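# Shelve the stuffed toys, one kind per shelf level

## Task

Place the stuffed toys on the shelf so that every kind of toy sits on a separate level and each toy's head and body rest mostly on the board; the shelf must still be upright, nothing may count as placed if only the robot is keeping it there at the end, and both grippers must release and pull away once finished.

## Robot and tools

Robot: two six-joint arms, left_arm and right_arm, each ending in a two-finger parallel gripper. Bases in the scene frame: left_arm at (+0.005, +0.289, -0.006) m, right_arm at (-0.005, -0.318, -0.012) m, both facing roughly along +x. Scene frame: origin at table-top height, midway between the arms and a few cm in from the table's near edge; +x points out over the table, +z up, left_arm sits on the +y side. The names left and right do not refer to image sides. A fixed bar and plate under and behind the bases can stand up to about 3 cm above the table with no warning on contact.

Gripper axes: fingers point along the gripper's own +z; they open and close along its y. The reported end_effector_position is the point between the finger pads, about 1 cm short of the tips. Printed positions can be slightly wrong, more so at long reach.

Row format (used by execute_actions rows and by move target): exactly 14 numbers, each in [-1, 1]: dx, dy, dz, rx, ry, rz, opening for left_arm, then the same seven for right_arm. Always give both arms. dx..rz are an offset, expressed in that gripper's own axes, from the gripper's pose in the most recent result showing it (for a second or later call in the same reply, or before any result in the scene, from where the robot stands when the action begins). Scale: 1.0 equals 0.6 m of travel or 180 degrees of turn; rx, ry, rz form a single rotation vector. All zeros means go back to that reference pose, not stay still. Opening is absolute, not an offset: +1 fully open (0.093 m), -1 closed.

execute_actions {actions, pictures}: actions holds at most one item. Empty list: just report state (with pictures). {"rows": [...], "steps": n}: up to 15 rows, n from 6 to 15 control steps of 1/30 s (default 15); each row drives one step and the final row repeats to fill n; every row is measured from the same reference pose, not from the previous row. {"steps": n} alone is a wait of up to 300 steps, counted from the last result, so thinking time eats into it. pictures: true adds camera images. A rejected call moves nothing. The last 6 steps of an action are held back and run while you think; the next command starts after them.

move {target, speed}: target is one 14-number row as above; each gripper travels a straight line toward its target, both paths finishing together, lasting 0.5 to 10 s (cut off at 10 s). speed in m/s, 0.002 to 0.5, default 0.25; turning is capped at twice that in rad/s. Grippers take the shorter rotation. Opening is sent at the start. Paths ignore obstacles and the other arm, grippers may lag, wander or overshoot speed near full stretch. The result adds a move: line with the ending (done, off_target, moving, held, fault) and active limits (paced = target clipped; held = some steps were blocked, after which the arm may lurch fast), plus each gripper's remaining distance to its target. Pictures are included.

wait {seconds}: 0 to 10 s of letting the scene run with no new command. zoom_image {camera, region}: camera is cam_high, cam_low, cam_left_wrist or cam_right_wrist; region [x0, y0, x1, y1] in pixels of that camera's latest 504x504 image, top-left origin, at most 504 by 504. read_manual {section}: only "licences"; moves nothing. finished_scene {scene}: pass the current scene number to end it for good; the result reports success and gives the next task.

Control details: each step the commanded pose is clipped to within 70 mm and 16 degrees of the measured pose, then solved by damped IK, favouring position over orientation. After an action ends, an arm only continues to its last clipped pose, so far targets need several actions; check the result and send the remainder. Joint friction can leave the hand up to about 31 mm off, and tiny commands may do nothing. A Hand target line (shown when nothing is held back) gives where the controller is steering. A pose unreachable line or HELD marks means the clearance check altered or blocked commands. To keep an arm still, send it the offset back to its desired pose in the first call of a reply and zeros afterwards, always with its desired opening.

Gripping: grip_measured is the motor position on the opening scale. Pads meet near -0.94; each mm of object width adds about 0.0208; each gripper has a fixed bias up to ±0.02. Sending a value below the object's width reading squeezes harder, up to about 50-62 N per pad (less on thin parts). Soft toys let the reading sink further. Keep sending the same closing value to stay holding. The last number per arm in Joint positions is the opening in metres (floored at zero).

Caution: do not knock rigid things off the table or topple the shelf; avoid drops, slams and hard pushes; keep the arms from striking or pressing each other. Holding loads heats motors: MOTOR HOT appears from 75 °C, 90 °C pauses that arm for 10 s, 100 °C makes it go limp and drop. Random brief tugs on held items or pushes on loose ones can happen. Fast, efficient, smooth motion is preferred. Joint limits (rad): waist -2.618 to 3.054, shoulder 0 to 3.142, elbow 0 to 3.142, wrist pitch -1.571 to 1.571, wrist yaw -1.571 to 1.571, wrist roll -2.094 to 2.094.

Each tool is called after "Call:" as a command line: name --argument value for each argument, lists and objects as JSON in quotes; but a table of rows of numbers goes row by row, as --pt "numbers of a row", without its own name.

## Session

Call:
execute_actions --actions '[]'

Scene clock: 0.00 s of 9600.00 s.
left_arm: end_effector_position=(+0.2614, +0.2603, +0.1297) grip_measured=+0.995 end_effector_quat_wxyz=(+0.049, +0.248, +0.937, +0.240) | right_arm: end_effector_position=(+0.2916, -0.1944, +0.3447) grip_measured=+1.000 end_effector_quat_wxyz=(+0.349, +0.112, +0.690, +0.625)
Joint positions: left_arm=[-0.426  1.489  1.151 -1.232 -0.482  0.112  0.093] | right_arm=[ 0.012  0.931  0.788  0.21  -0.957  1.27   0.093]
Joint velocities: left_arm=[-0.022  0.027 -0.017 -0.051 -0.095 -0.007 -0.   ] | right_arm=[ 0.002 -0.007  0.002 -0.051  0.081  0.022  0.   ]
Motor temperatures (°C, as the motors report them): left_arm=[25 27 25 27 25 25] | right_arm=[28 27 25 27 28 27]
Hand target (left_arm): +0.261, +0.260, +0.130; +0.049, +0.248, +0.937, +0.240
Hand target (right_arm): +0.292, -0.194, +0.345; +0.349, +0.112, +0.690, +0.625

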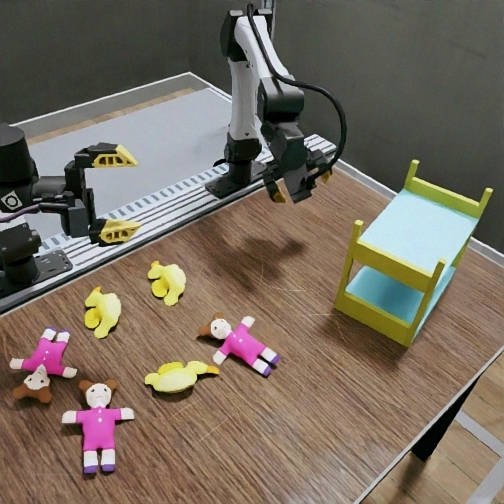

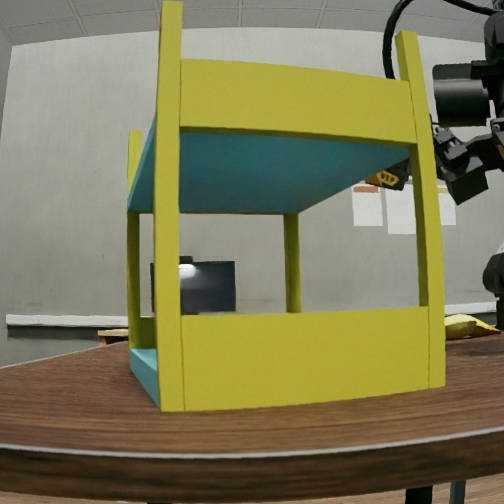

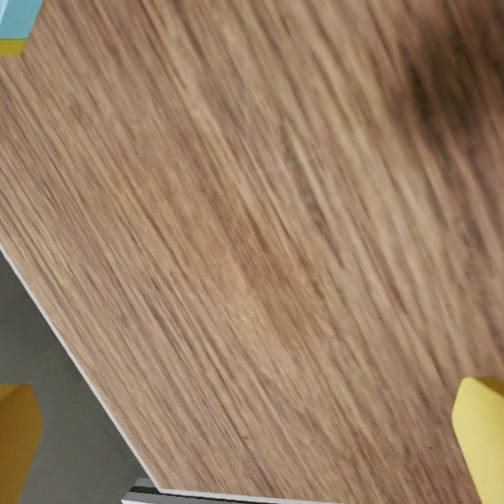

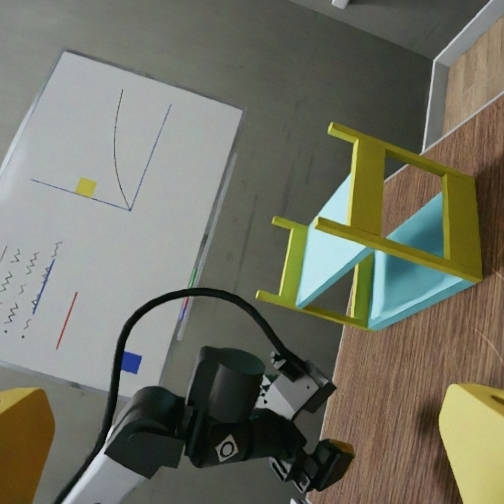

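Call:
move --target '[0,0,0,0,0,0,1, 0,0,0,0.4446,0.248,-0.0797,1]'

Scene clock: 5.23 s of 9600.00 s.
left_arm: end_effector_position=(+0.2614, +0.2603, +0.1297) grip_measured=+0.995 end_effector_quat_wxyz=(+0.049, +0.248, +0.937, +0.240) | right_arm: end_effector_position=(+0.2909, -0.1974, +0.3454) grip_measured=+1.000 end_effector_quat_wxyz=(+0.256, +0.019, +0.958, +0.126)
Joint positions: left_arm=[-0.426  1.489  1.151 -1.232 -0.482  0.112  0.093] | right_arm=[ 0.434  1.525  2.113 -1.566 -0.042  0.417  0.093]
Joint velocities: left_arm=[ 0.007  0.002 -0.012  0.11  -0.007  0.022  0.001] | right_arm=[ 0.012 -0.007 -0.007 -0.022 -0.037 -0.037  0.   ]
Motor temperatures (°C, as the motors report them): left_arm=[25 27 26 27 25 25] | right_arm=[28 27 26 28 28 27]
Hand target (left_arm): +0.261, +0.260, +0.130; +0.049, +0.248, +0.937, +0.240
Hand target (right_arm): +0.290, -0.197, +0.344; +0.251, +0.015, +0.961, +0.117
Off the commanded pose (left_arm): 0.000 m, 0 deg.
Off the commanded pose (right_arm): 0.003 m, 33 deg; orientation clipped at the last step of the last action.
joint sent to its limit (right arm) — the command would take joint 4 (wrist pitch) past its lower limit, so that joint was sent only as far as its limit.
Kept back: nothing.
move: off_target (right_arm); limits=paced

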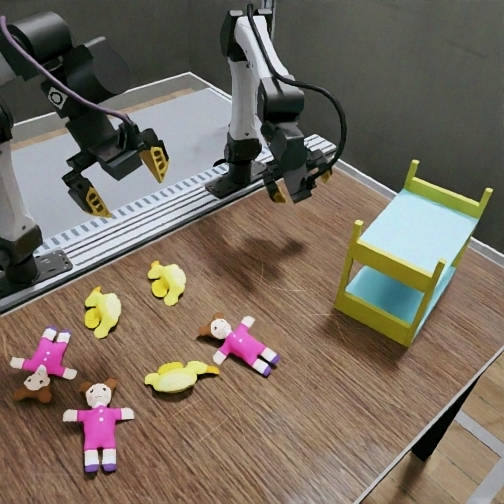

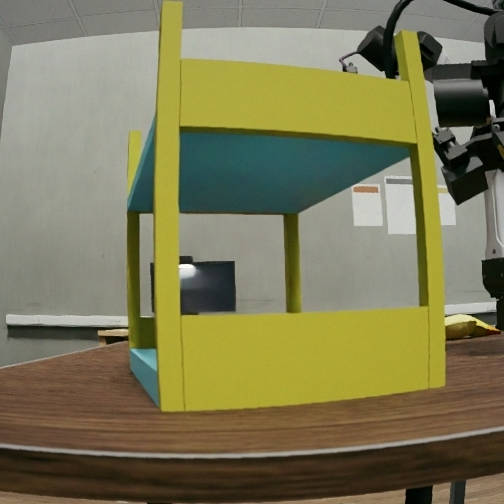

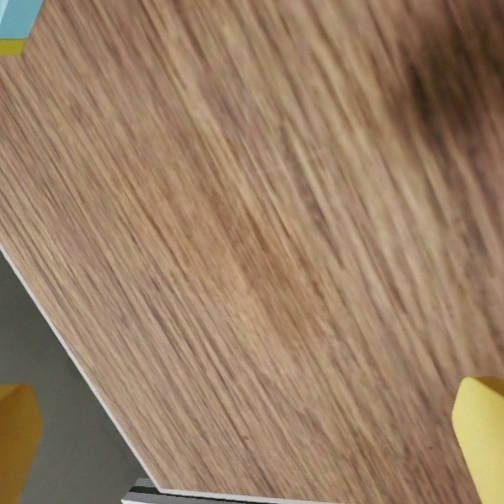

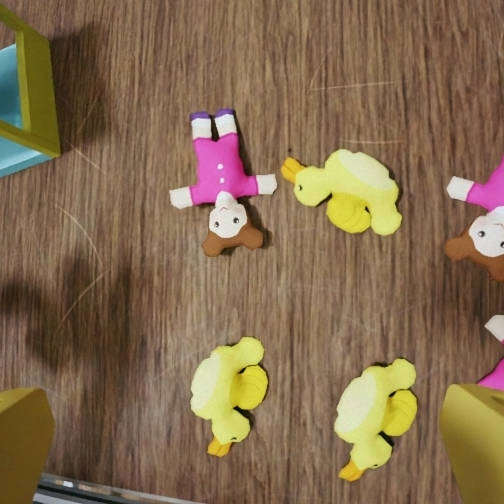

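Call:
move --target '[0,0,-0.1,0.075,-0.234,-0.217,1, 0.302,-0.159,0.224,0.0813,0.165,-0.012,1]'

Scene clock: 9.87 s of 9600.00 s.
left_arm: end_effector_position=(+0.2467, +0.2397, +0.1794) grip_measured=+0.995 end_effector_quat_wxyz=(+0.412, -0.006, +0.911, +0.009) | right_arm: end_effector_position=(+0.2078, -0.2370, +0.1273) grip_measured=+1.000 end_effector_quat_wxyz=(+0.006, +0.001, +1.000, +0.005)
Joint positions: left_arm=[-0.413  0.791  0.732 -0.738 -0.307 -0.287  0.093] | right_arm=[ 0.429  1.366  1.176 -1.351 -0.007  0.36   0.093]
Joint velocities: left_arm=[ 0.012  0.002 -0.002 -0.022  0.022  0.007 -0.001] | right_arm=[ 0.007 -0.012  0.002 -0.022  0.022 -0.007  0.   ]
Motor temperatures (°C, as the motors report them): left_arm=[25 28 26 28 25 25] | right_arm=[28 28 27 28 28 27]
Hand target (left_arm): +0.248, +0.236, +0.181; +0.422, -0.005, +0.907, +0.001
Hand target (right_arm): +0.206, -0.242, +0.122; +0.001, +0.003, +1.000, -0.002
Off the commanded pose (left_arm): 0.006 m, 2 deg.
Off the commanded pose (right_arm): 0.009 m, 1 deg.
Kept back: nothing.
move: done

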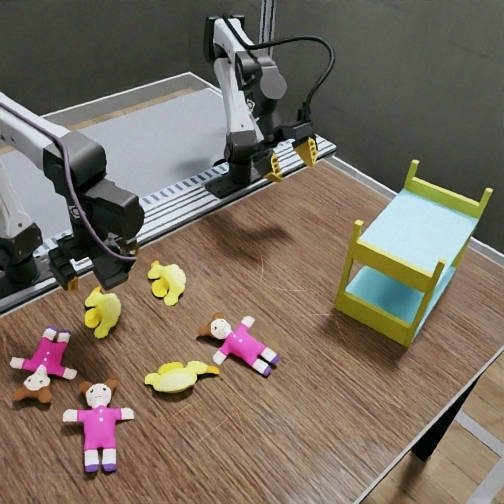

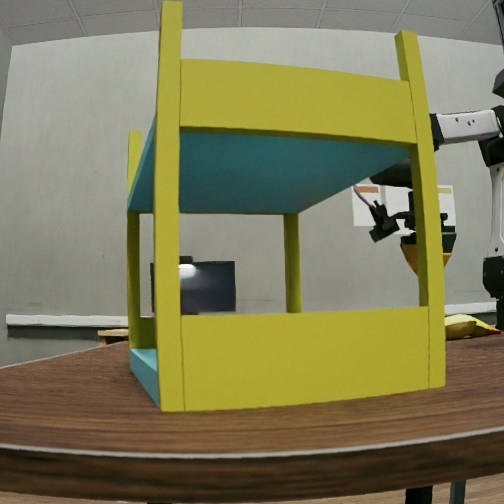

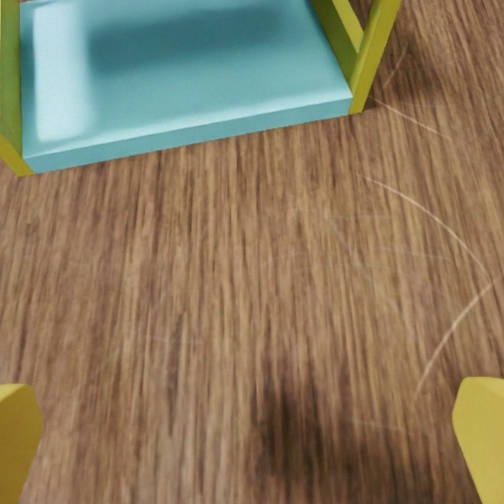

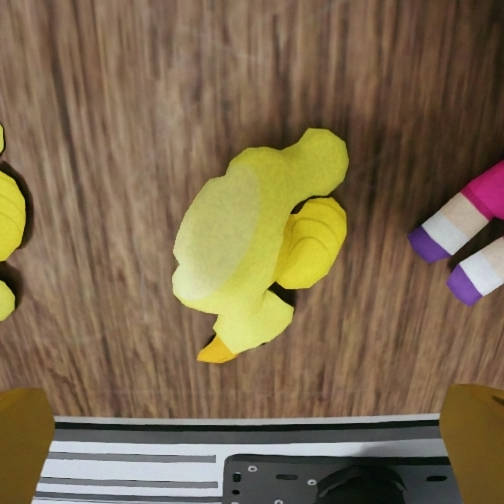

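Call:
move --target '[-0.037,-0.522,0.241,0,0,0,1, 0,0,0.06,0,0,0.139,1]'

Call:
move --target '[0,0,0,0,0,0,1, 0,0,0.125,0,0,0,1]' --speed 0.1

Scene clock: 12.23 s of 9600.00 s.
left_arm: end_effector_position=(+0.3742, -0.0714, +0.0967) grip_measured=+0.995 end_effector_quat_wxyz=(+0.412, -0.000, +0.911, +0.009) | right_arm: end_effector_position=(+0.2130, -0.2352, +0.0989) grip_measured=+1.000 end_effector_quat_wxyz=(+0.016, +0.213, +0.977, +0.012)
Joint positions: left_arm=[-0.984  2.125  1.619 -0.533 -0.659 -0.786  0.093] | right_arm=[ 0.429  1.366  1.063 -1.213 -0.006  0.789  0.093]
Joint velocities: left_arm=[-0.007  0.002 -0.007 -0.081 -0.051  0.066  0.   ] | right_arm=[ 0.007 -0.012  0.002  0.11  -0.037  0.007  0.   ]
Motor temperatures (°C, as the motors report them): left_arm=[25 28 27 28 25 25] | right_arm=[28 28 27 28 28 27]
Hand target (left_arm): +0.375, -0.073, +0.102; +0.417, -0.004, +0.909, +0.009
Hand target (right_arm): +0.209, -0.237, +0.091; +0.005, +0.217, +0.976, +0.006
Off the commanded pose (left_arm): 0.002 m, 1 deg.
Off the commanded pose (right_arm): 0.009 m, 2 deg.
Kept back: nothing.
move: done

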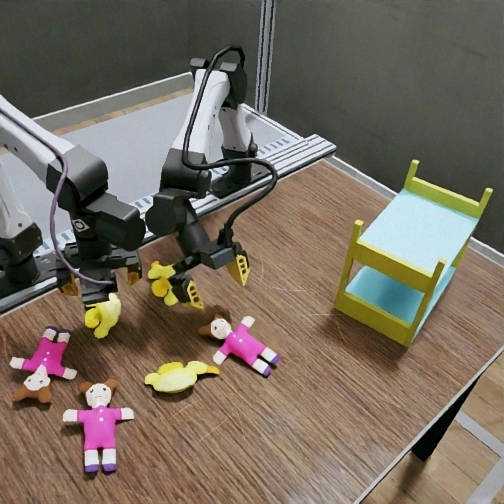

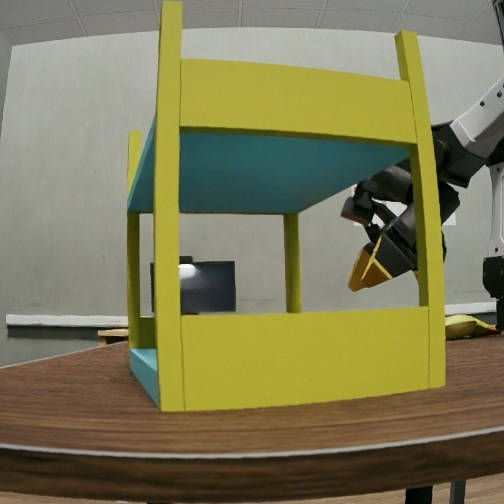

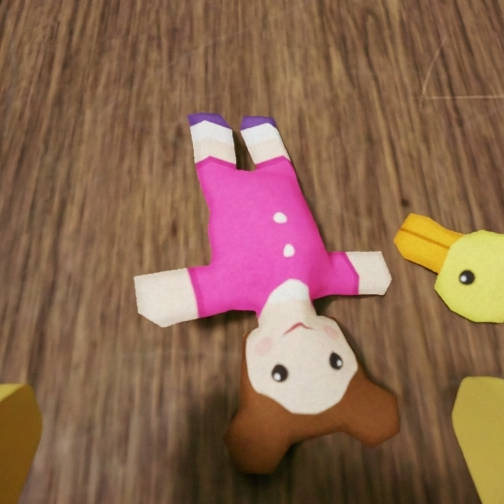

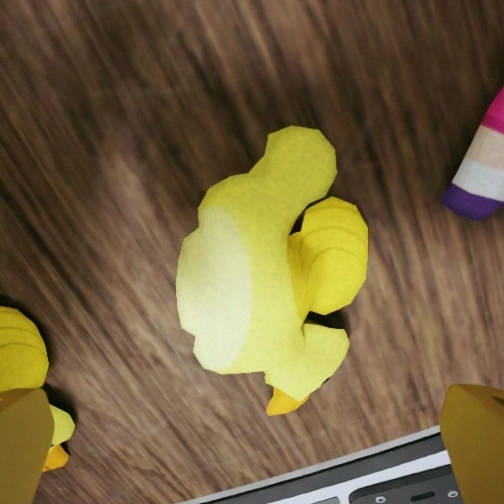

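Scene clock: 13.57 s of 9600.00 s.
left_arm: end_effector_position=(+0.3742, -0.0714, +0.0967) grip_measured=+0.995 end_effector_quat_wxyz=(+0.412, -0.000, +0.911, +0.009) | right_arm: end_effector_position=(+0.2225, -0.2318, +0.0322) grip_measured=+1.000 end_effector_quat_wxyz=(+0.028, +0.213, +0.976, +0.021)
Joint positions: left_arm=[-0.984  2.125  1.619 -0.533 -0.659 -0.786  0.093] | right_arm=[ 0.429  1.437  0.849 -0.898 -0.006  0.789  0.093]
Joint velocities: left_arm=[ 0.012 -0.002 -0.017  0.051  0.007 -0.022  0.   ] | right_arm=[ 0.017  0.007 -0.007  0.051 -0.022 -0.022  0.   ]
Motor temperatures (°C, as the motors report them): left_arm=[25 28 27 28 25 25] | right_arm=[28 28 27 28 28 27]
Hand target (left_arm): +0.374, -0.071, +0.097; +0.412, -0.000, +0.911, +0.009
Hand target (right_arm): +0.217, -0.234, +0.024; +0.015, +0.213, +0.977, +0.012
Off the commanded pose (left_arm): 0.000 m, 0 deg.
Off the commanded pose (right_arm): 0.011 m, 2 deg.
Kept back: nothing.
move: off_target (right_arm)

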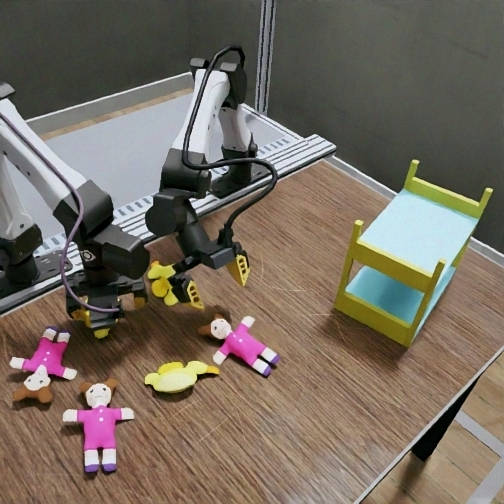

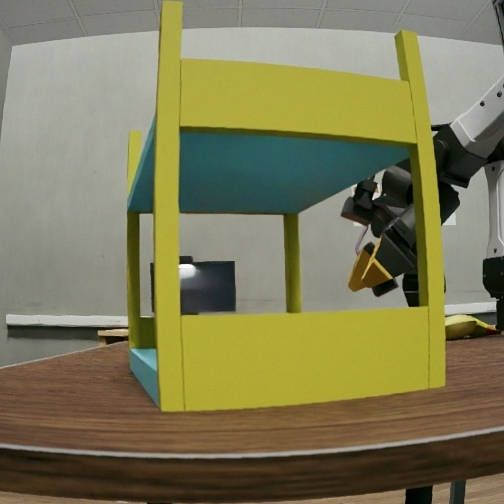

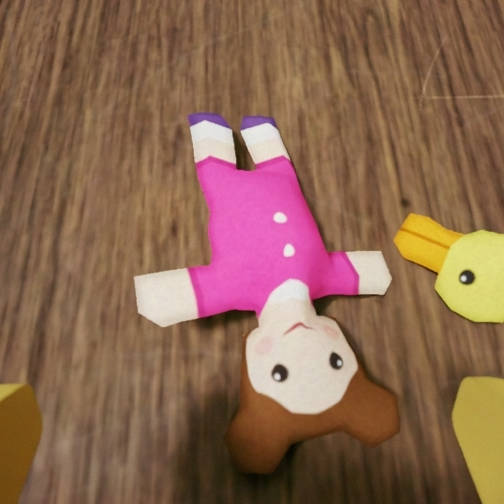

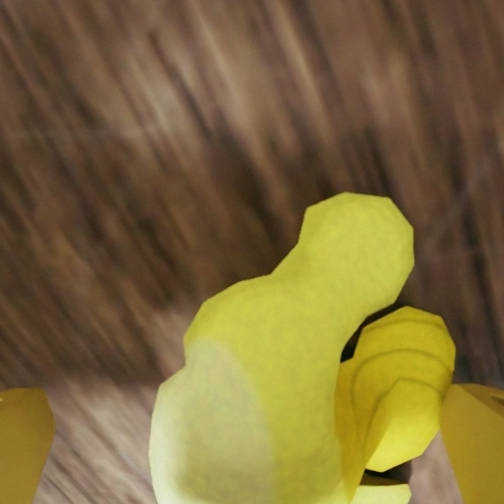

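Call:
move --target '[-0.013,-0.006,0.21,0,0,0,1, 0.02,-0.025,0.035,0,0,0,1]' --speed 0.1

Call:
move --target '[0,0,0,0,0,0,-0.5, 0,0,0,0,0,0,-0.2]'

Scene clock: 15.43 s of 9600.00 s.
left_arm: end_effector_position=(+0.4645, -0.0753, +0.0186) grip_measured=+0.995 end_effector_quat_wxyz=(+0.408, +0.003, +0.913, +0.016) | right_arm: end_effector_position=(+0.2151, -0.2346, +0.0194) grip_measured=+1.000 end_effector_quat_wxyz=(+0.037, +0.212, +0.976, +0.026)
Joint positions: left_arm=[-0.843  2.45   1.833 -0.353 -0.585 -0.637  0.093] | right_arm=[ 0.429  1.406  0.766 -0.824 -0.006  0.787  0.093]
Joint velocities: left_arm=[ 0.012 -0.012 -0.007  0.022  0.095 -0.037 -0.   ] | right_arm=[ 0.002 -0.002 -0.007 -0.037 -0.051  0.081  0.   ]
Motor temperatures (°C, as the motors report them): left_arm=[25 29 27 29 25 25] | right_arm=[28 28 27 28 28 27]
Hand target (left_arm): +0.473, -0.075, +0.018; +0.411, -0.001, +0.912, +0.009
Hand target (right_arm): +0.207, -0.240, +0.010; +0.028, +0.213, +0.976, +0.020
Off the commanded pose (left_arm): 0.010 m, 1 deg.
Off the commanded pose (right_arm): 0.014 m, 1 deg.
Kept back: nothing.
move: off_target (right_arm)

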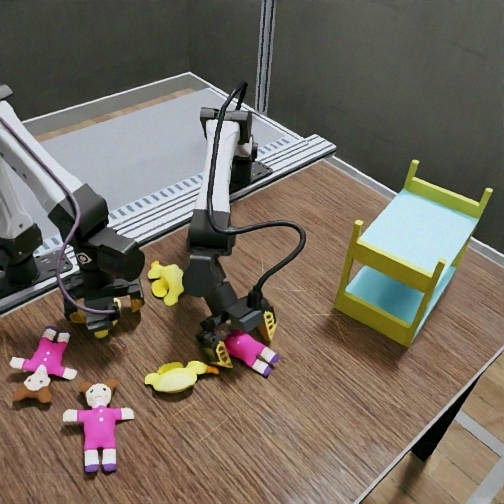

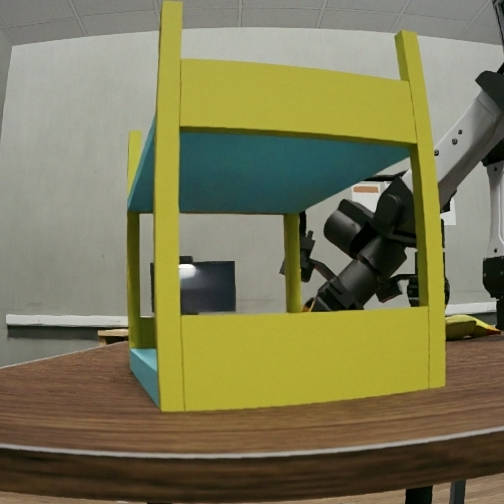

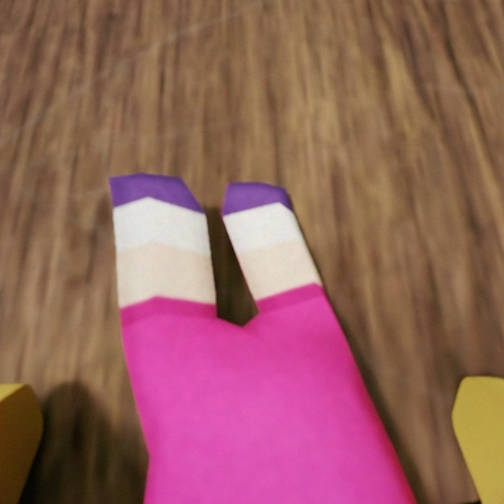

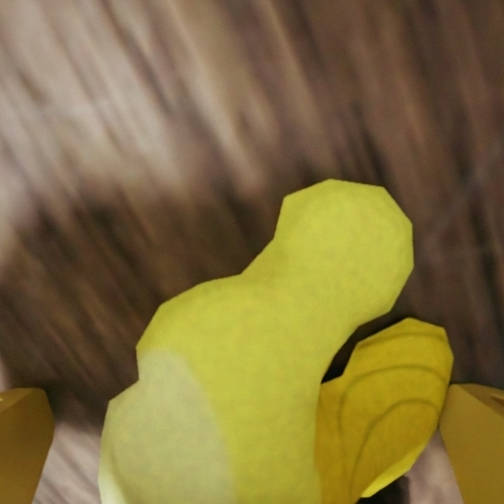

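Scene clock: 15.93 s of 9600.00 s.
left_arm: end_effector_position=(+0.4649, -0.0756, +0.0190) grip_measured=-0.497 end_effector_quat_wxyz=(+0.409, +0.003, +0.912, +0.015) | right_arm: end_effector_position=(+0.2149, -0.2354, +0.0193) grip_measured=-0.197 end_effector_quat_wxyz=(+0.037, +0.212, +0.976, +0.024)
Joint positions: left_arm=[-0.843  2.45   1.833 -0.35  -0.585 -0.637  0.021] | right_arm=[ 0.429  1.406  0.766 -0.826 -0.002  0.787  0.036]
Joint velocities: left_arm=[-0.002 -0.002 -0.007 -0.051  0.007  0.007 -0.002] | right_arm=[ 0.007  0.002 -0.007 -0.095 -0.007  0.037 -0.   ]
Motor temperatures (°C, as the motors report them): left_arm=[25 30 27 29 25 25] | right_arm=[28 28 27 28 28 27]
Hand target (left_arm): +0.465, -0.075, +0.019; +0.408, +0.003, +0.913, +0.016
Hand target (right_arm): +0.215, -0.234, +0.019; +0.037, +0.212, +0.976, +0.027
Off the commanded pose (left_arm): 0.001 m, 0 deg.
Off the commanded pose (right_arm): 0.001 m, 0 deg.
Kept back: nothing.
move: done

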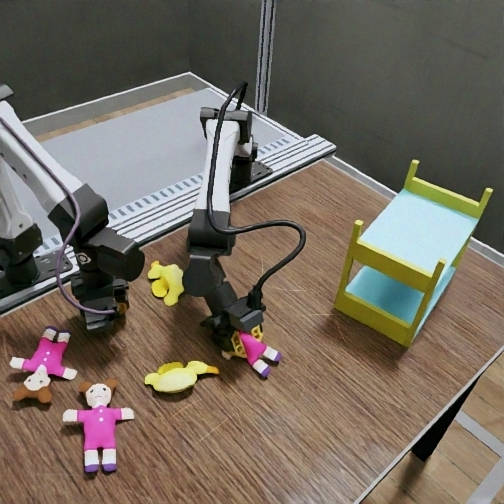

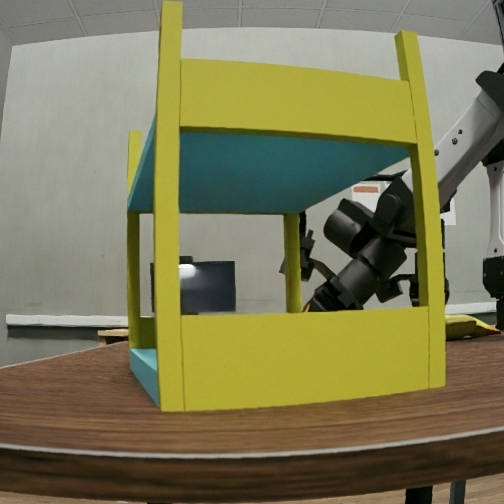

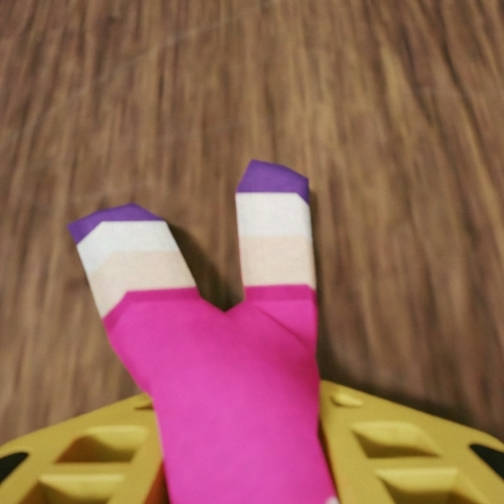

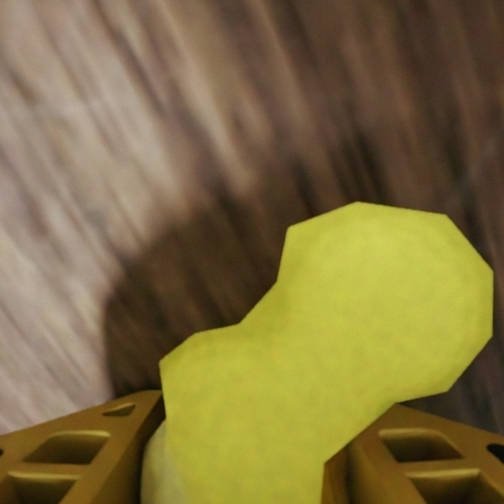

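Call:
move --target '[-0.199,0.692,-0.478,-0.054,0,-0.048,-0.5, 0,0,-0.2,0,0,-0.45,-0.45]'

Scene clock: 19.73 s of 9600.00 s.
left_arm: end_effector_position=(+0.3289, +0.3344, +0.2934) grip_measured=-0.497 end_effector_quat_wxyz=(+0.390, -0.102, +0.913, +0.060) | right_arm: end_effector_position=(+0.2041, -0.2392, +0.1325) grip_measured=-0.447 end_effector_quat_wxyz=(+0.037, -0.469, +0.882, -0.005)
Joint positions: left_arm=[ 0.051  1.242  1.406 -0.963 -0.145 -0.097  0.021] | right_arm=[ 0.429  1.294  1.14  -1.326 -0.002 -0.618  0.024]
Joint velocities: left_arm=[-0.002 -0.007 -0.017 -0.022 -0.11  -0.051 -0.001] | right_arm=[-0.002 -0.027 -0.002  0.007 -0.007 -0.037 -0.   ]
Motor temperatures (°C, as the motors report them): left_arm=[25 31 27 29 25 25] | right_arm=[28 29 28 28 28 27]
Hand target (left_arm): +0.328, +0.337, +0.303; +0.401, -0.103, +0.908, +0.058
Hand target (right_arm): +0.203, -0.239, +0.139; +0.044, -0.473, +0.880, -0.006
Off the commanded pose (left_arm): 0.018 m, 2 deg.
Off the commanded pose (right_arm): 0.006 m, 1 deg.
Kept back: nothing.
move: off_target (left_arm)

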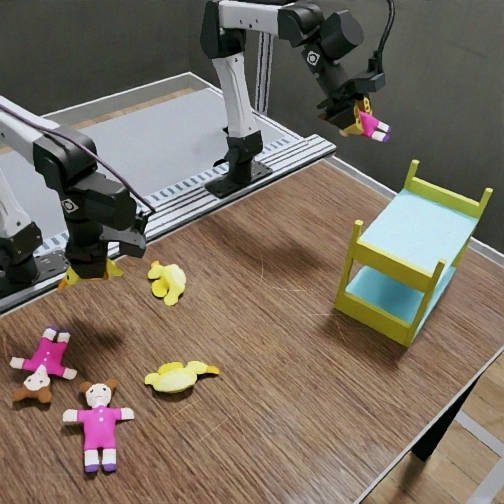

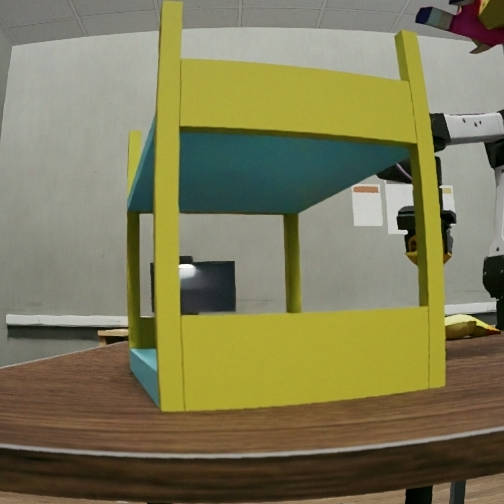

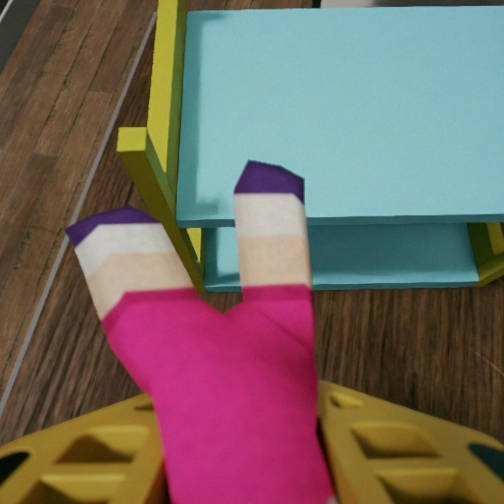

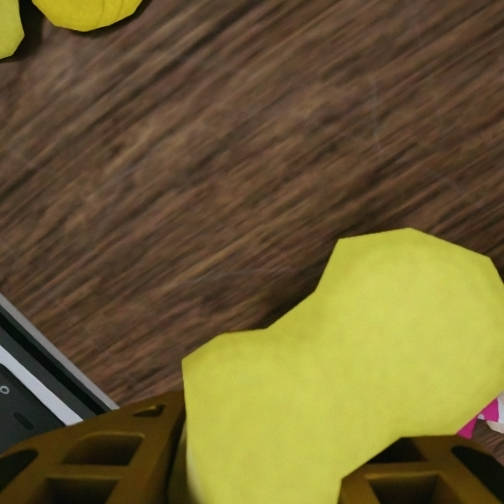

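Call:
move --target '[-0.197,-0.025,0.353,0,-0.02,0,-0.5, -0.449,0.05,0.02,0,0,-0.5,-0.45]'

Scene clock: 24.00 s of 9600.00 s.
left_arm: end_effector_position=(+0.5553, +0.3679, +0.2226) grip_measured=-0.497 end_effector_quat_wxyz=(+0.399, -0.099, +0.909, +0.064) | right_arm: end_effector_position=(+0.3290, -0.0003, +0.1396) grip_measured=-0.447 end_effector_quat_wxyz=(-0.040, +0.953, -0.300, +0.029)
Joint positions: left_arm=[ 0.092  2.038  1.925 -0.66  -0.12  -0.058  0.021] | right_arm=[ 0.838  2.293  2.407 -1.571  0.016 -1.764  0.024]
Joint velocities: left_arm=[ 0.002  0.007 -0.002  0.081  0.051 -0.007 -0.   ] | right_arm=[ 0.007  0.007  0.007 -0.022 -0.022  0.022  0.   ]
Motor temperatures (°C, as the motors report them): left_arm=[25 31 28 30 25 25] | right_arm=[28 30 28 28 28 27]
Hand target (left_arm): +0.561, +0.374, +0.234; +0.418, -0.101, +0.901, +0.063
Hand target (right_arm): +0.327, +0.001, +0.135; -0.030, +0.955, -0.292, +0.029
Off the commanded pose (left_arm): 0.014 m, 2 deg.
Off the commanded pose (right_arm): 0.004 m, 2 deg.
joint sent to its limit (right arm) — the command would take joint 4 (wrist pitch) past its lower limit, so that joint was sent only as far as its limit.
Kept back: nothing.
move: off_target (left_arm)

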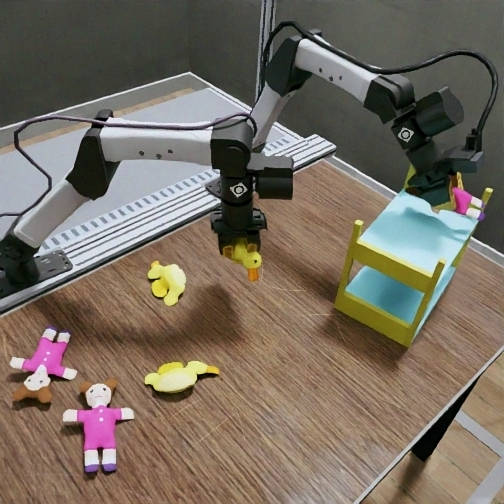

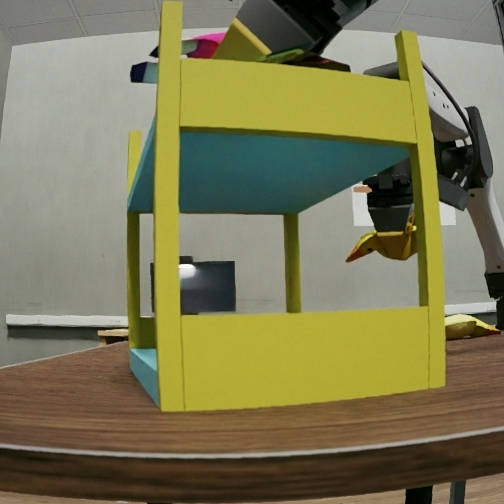

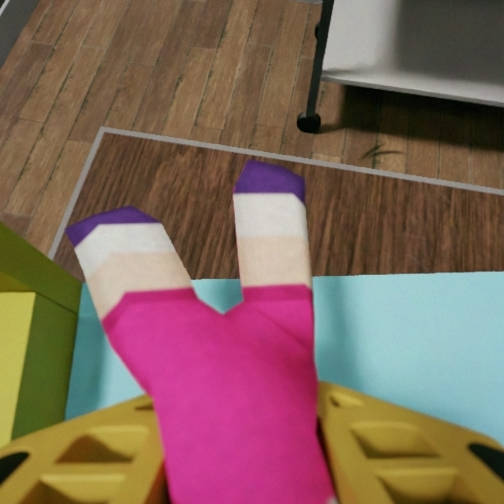

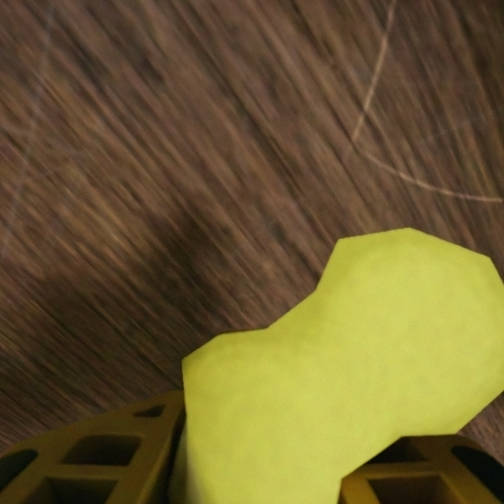

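Call:
move --target '[0.06,0,0.01,0,0,0,-0.5, 0,0,0.195,0,0,0,-0.45]' --speed 0.08

Call:
move --target '[0,0,0,0,0,0,0.3, 0,0,0,0,0,0,1]'

Call:
move --target '[0,0,-0.2,0,0,0,0.3, 0,0,-0.16,0,0,0,1]' --speed 0.15

Scene clock: 26.20 s of 9600.00 s.
left_arm: end_effector_position=(+0.5354, +0.3658, +0.1821) grip_measured=-0.497 end_effector_quat_wxyz=(+0.384, -0.099, +0.916, +0.064) | right_arm: end_effector_position=(+0.3413, +0.0121, +0.0385) grip_measured=-0.447 end_effector_quat_wxyz=(-0.055, +0.952, -0.299, +0.037)
Joint positions: left_arm=[ 0.092  1.966  1.687 -0.528 -0.12  -0.058  0.021] | right_arm=[ 0.838  2.274  1.964 -1.114  0.017 -1.765  0.024]
Joint velocities: left_arm=[ 0.012 -0.012  0.012 -0.066 -0.022 -0.037  0.   ] | right_arm=[-0.002 -0.017 -0.002 -0.007 -0.007  0.007  0.   ]
Motor temperatures (°C, as the motors report them): left_arm=[25 32 28 30 25 25] | right_arm=[28 31 28 28 28 27]
Hand target (left_arm): +0.536, +0.364, +0.192; +0.399, -0.099, +0.909, +0.064
Hand target (right_arm): +0.340, +0.007, +0.024; -0.040, +0.953, -0.300, +0.029
Off the commanded pose (left_arm): 0.010 m, 2 deg.
Off the commanded pose (right_arm): 0.017 m, 2 deg.
Kept back: nothing.
move: off_target (right_arm)

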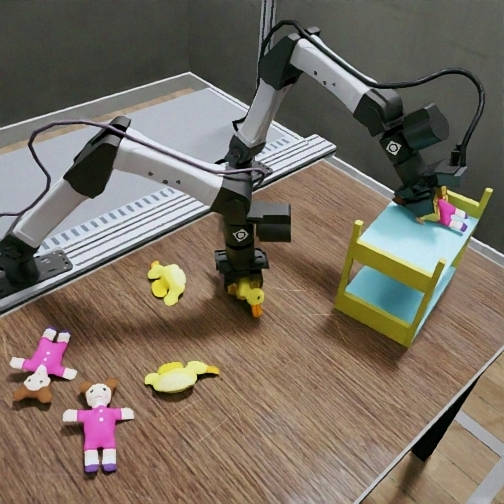

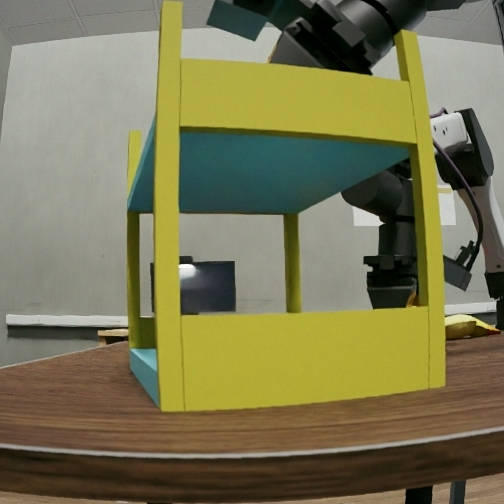

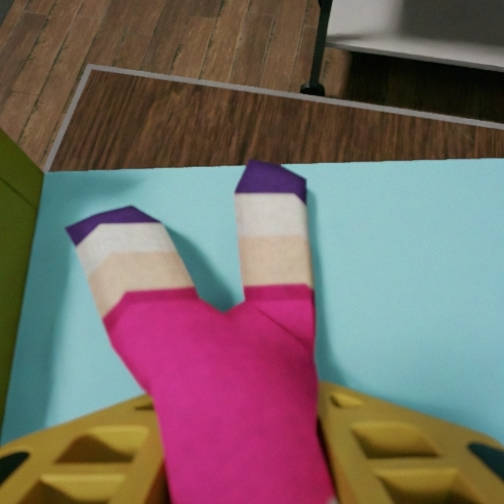

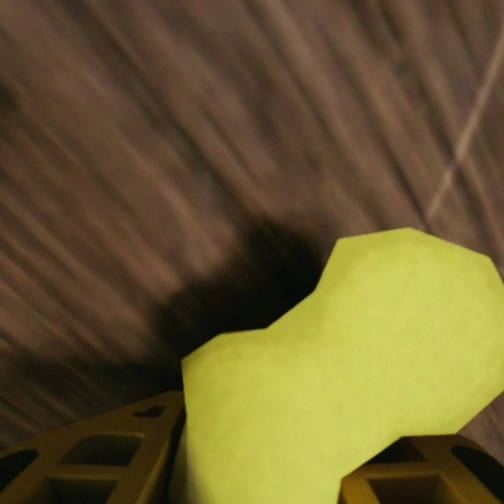

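Scene clock: 26.70 s of 9600.00 s.
left_arm: end_effector_position=(+0.5354, +0.3658, +0.1821) grip_measured=+0.298 end_effector_quat_wxyz=(+0.384, -0.099, +0.916, +0.064) | right_arm: end_effector_position=(+0.3413, +0.0121, +0.0385) grip_measured=+1.000 end_effector_quat_wxyz=(-0.055, +0.952, -0.299, +0.037)
Joint positions: left_arm=[ 0.092  1.966  1.687 -0.528 -0.12  -0.058  0.06 ] | right_arm=[ 0.838  2.274  1.964 -1.114  0.017 -1.765  0.093]
Joint velocities: left_arm=[ 0.002 -0.007 -0.002 -0.095 -0.066 -0.051  0.001] | right_arm=[-0.002  0.012 -0.027 -0.095 -0.022  0.022  0.   ]
Motor temperatures (°C, as the motors report them): left_arm=[25 32 28 30 25 25] | right_arm=[28 32 28 28 28 27]
Hand target (left_arm): +0.535, +0.366, +0.182; +0.384, -0.099, +0.916, +0.064
Hand target (right_arm): +0.341, +0.012, +0.039; -0.055, +0.952, -0.299, +0.037
Off the commanded pose (left_arm): 0.000 m, 0 deg.
Off the commanded pose (right_arm): 0.000 m, 0 deg.
Kept back: nothing.
move: done

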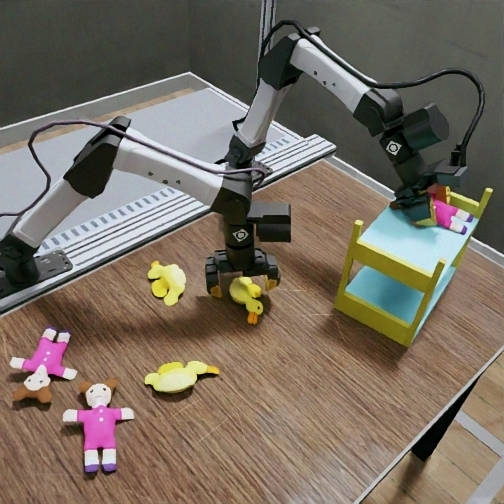

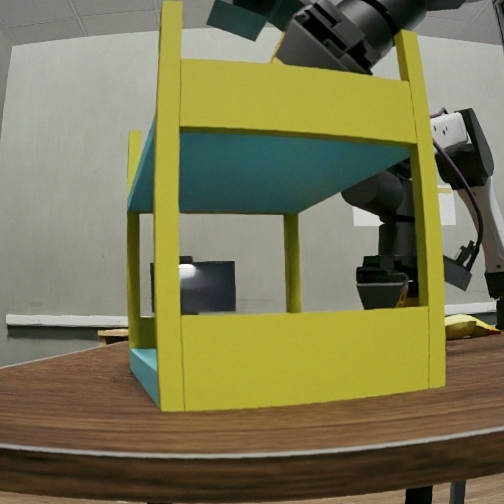

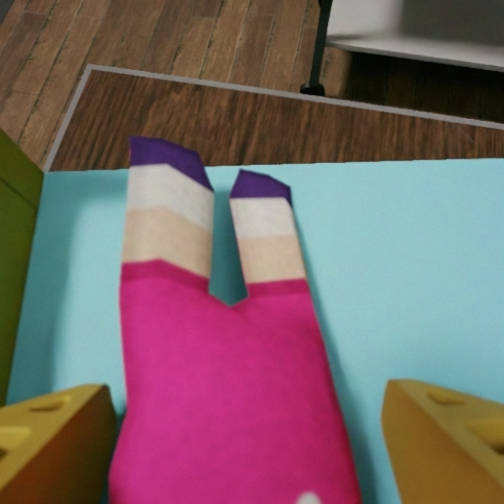

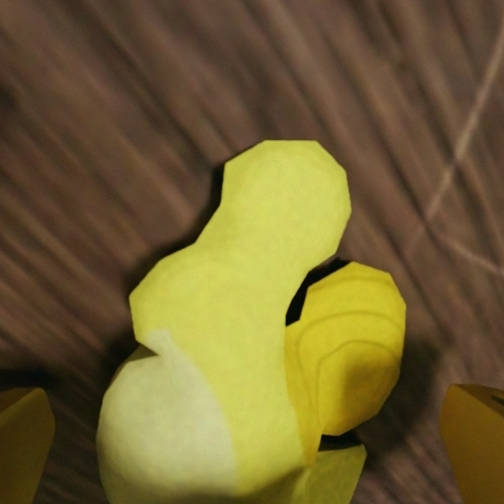

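Scene clock: 28.13 s of 9600.00 s.
left_arm: end_effector_position=(+0.4534, +0.3481, +0.2653) grip_measured=+0.298 end_effector_quat_wxyz=(+0.386, -0.100, +0.915, +0.063) | right_arm: end_effector_position=(+0.3328, +0.0033, +0.1356) grip_measured=+1.000 end_effector_quat_wxyz=(-0.062, +0.951, -0.299, +0.041)
Joint positions: left_arm=[ 0.066  1.67   1.654 -0.788 -0.137 -0.08   0.06 ] | right_arm=[ 0.838  2.238  2.29  -1.46   0.017 -1.765  0.093]
Joint velocities: left_arm=[-0.012 -0.007  0.002 -0.007 -0.022 -0.022  0.   ] | right_arm=[-0.017 -0.002 -0.002 -0.066  0.022 -0.051  0.   ]
Motor temperatures (°C, as the motors report them): left_arm=[25 32 28 30 25 25] | right_arm=[28 33 28 28 28 27]
Hand target (left_arm): +0.451, +0.344, +0.265; +0.384, -0.098, +0.916, +0.064
Hand target (right_arm): +0.330, +0.004, +0.134; -0.055, +0.952, -0.299, +0.037
Off the commanded pose (left_arm): 0.006 m, 0 deg.
Off the commanded pose (right_arm): 0.003 m, 1 deg.
Kept back: nothing.
move: done

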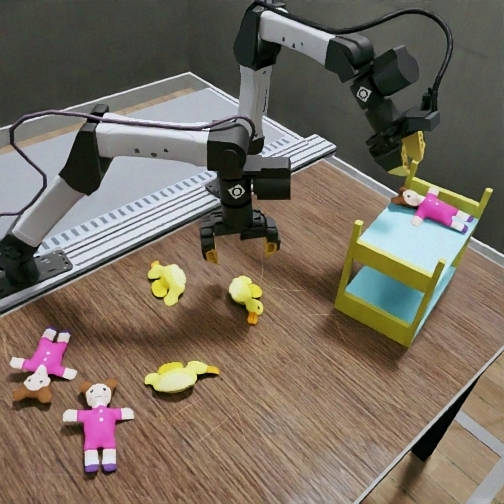

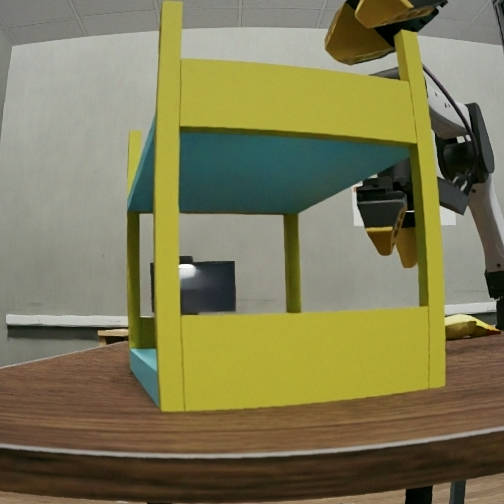

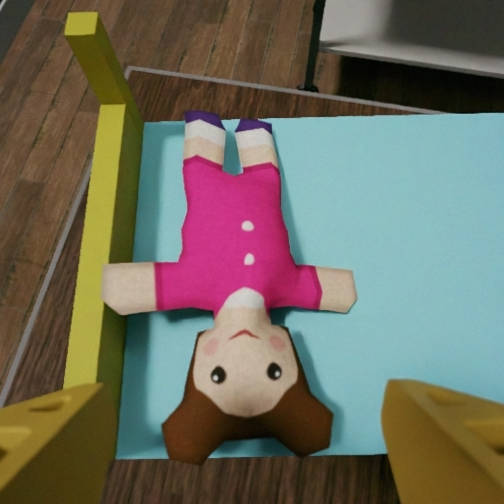

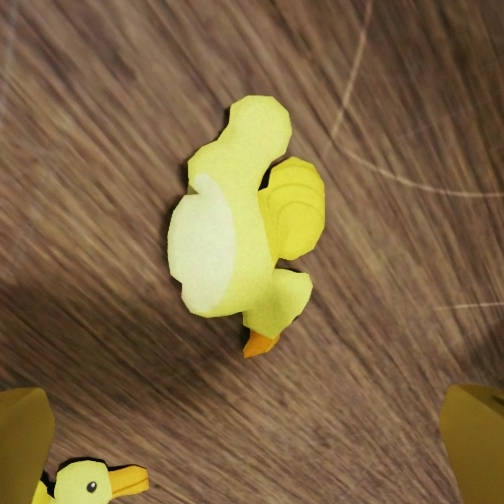

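Call:
move --target '[0.538,-0.35,-0.113,0.229,-0.104,0.144,1, 0.341,0.217,0,-0.048,0.01,0.305,1]'

Scene clock: 31.73 s of 9600.00 s.
left_arm: end_effector_position=(+0.2407, +0.0868, +0.0759) grip_measured=+0.993 end_effector_quat_wxyz=(+0.516, +0.255, +0.802, -0.158) | right_arm: end_effector_position=(+0.4291, -0.2184, +0.1340) grip_measured=+1.000 end_effector_quat_wxyz=(-0.017, +0.710, -0.704, +0.021)
Joint positions: left_arm=[-0.804  1.143  0.155  0.529 -0.16  -0.088  0.093] | right_arm=[ 0.3    2.254  2.32  -1.571  0.013 -1.35   0.093]
Joint velocities: left_arm=[ 0.012 -0.002 -0.002  0.066 -0.037  0.007 -0.001] | right_arm=[ 0.002 -0.007  0.007 -0.037 -0.037 -0.022  0.   ]
Motor temperatures (°C, as the motors report them): left_arm=[25 32 29 31 25 25] | right_arm=[28 35 29 28 28 27]
Hand target (left_arm): +0.239, +0.087, +0.072; +0.516, +0.255, +0.803, -0.157
Hand target (right_arm): +0.428, -0.218, +0.128; -0.009, +0.707, -0.707, +0.011
Off the commanded pose (left_arm): 0.007 m, 1 deg.
Off the commanded pose (right_arm): 0.009 m, 3 deg.
joint sent to its limit (right arm) — the command would take joint 4 (wrist pitch) past its lower limit, so that joint was sent only as far as its limit.
Kept back: nothing.
move: off_target (right_arm)

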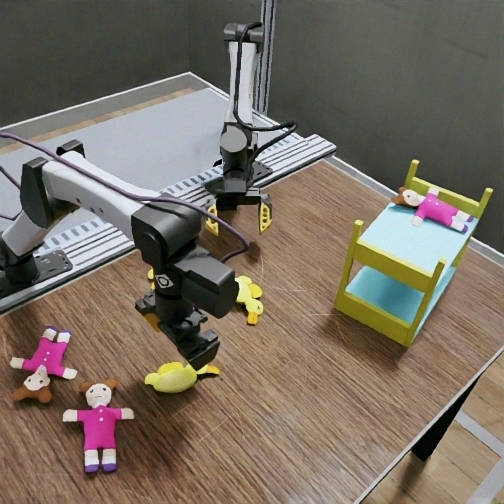

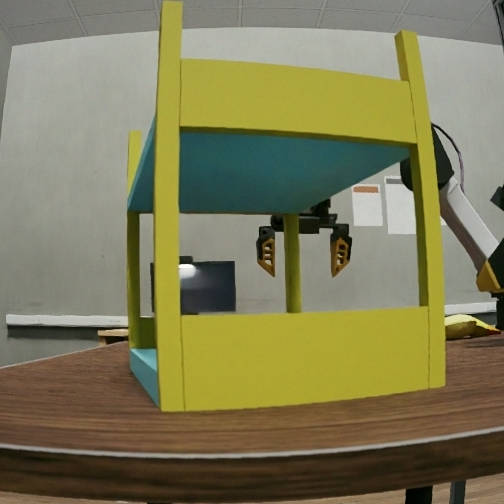

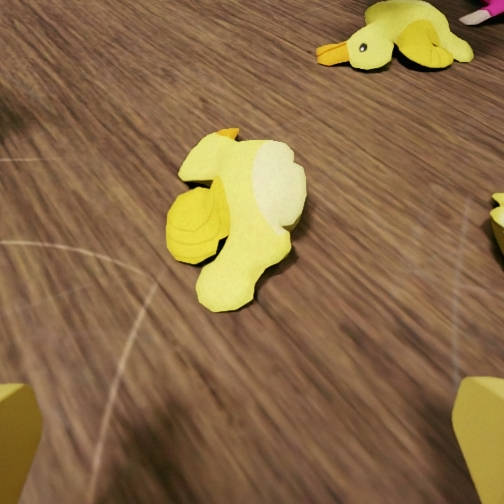

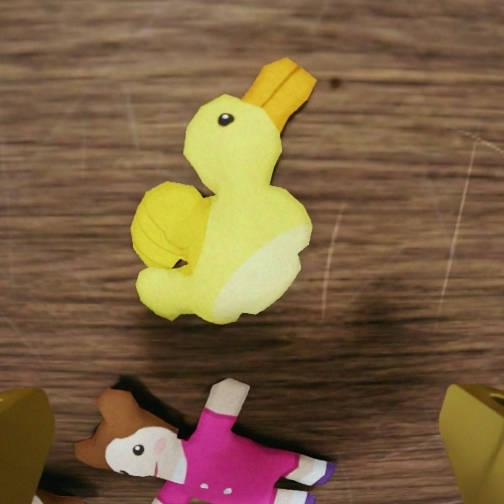

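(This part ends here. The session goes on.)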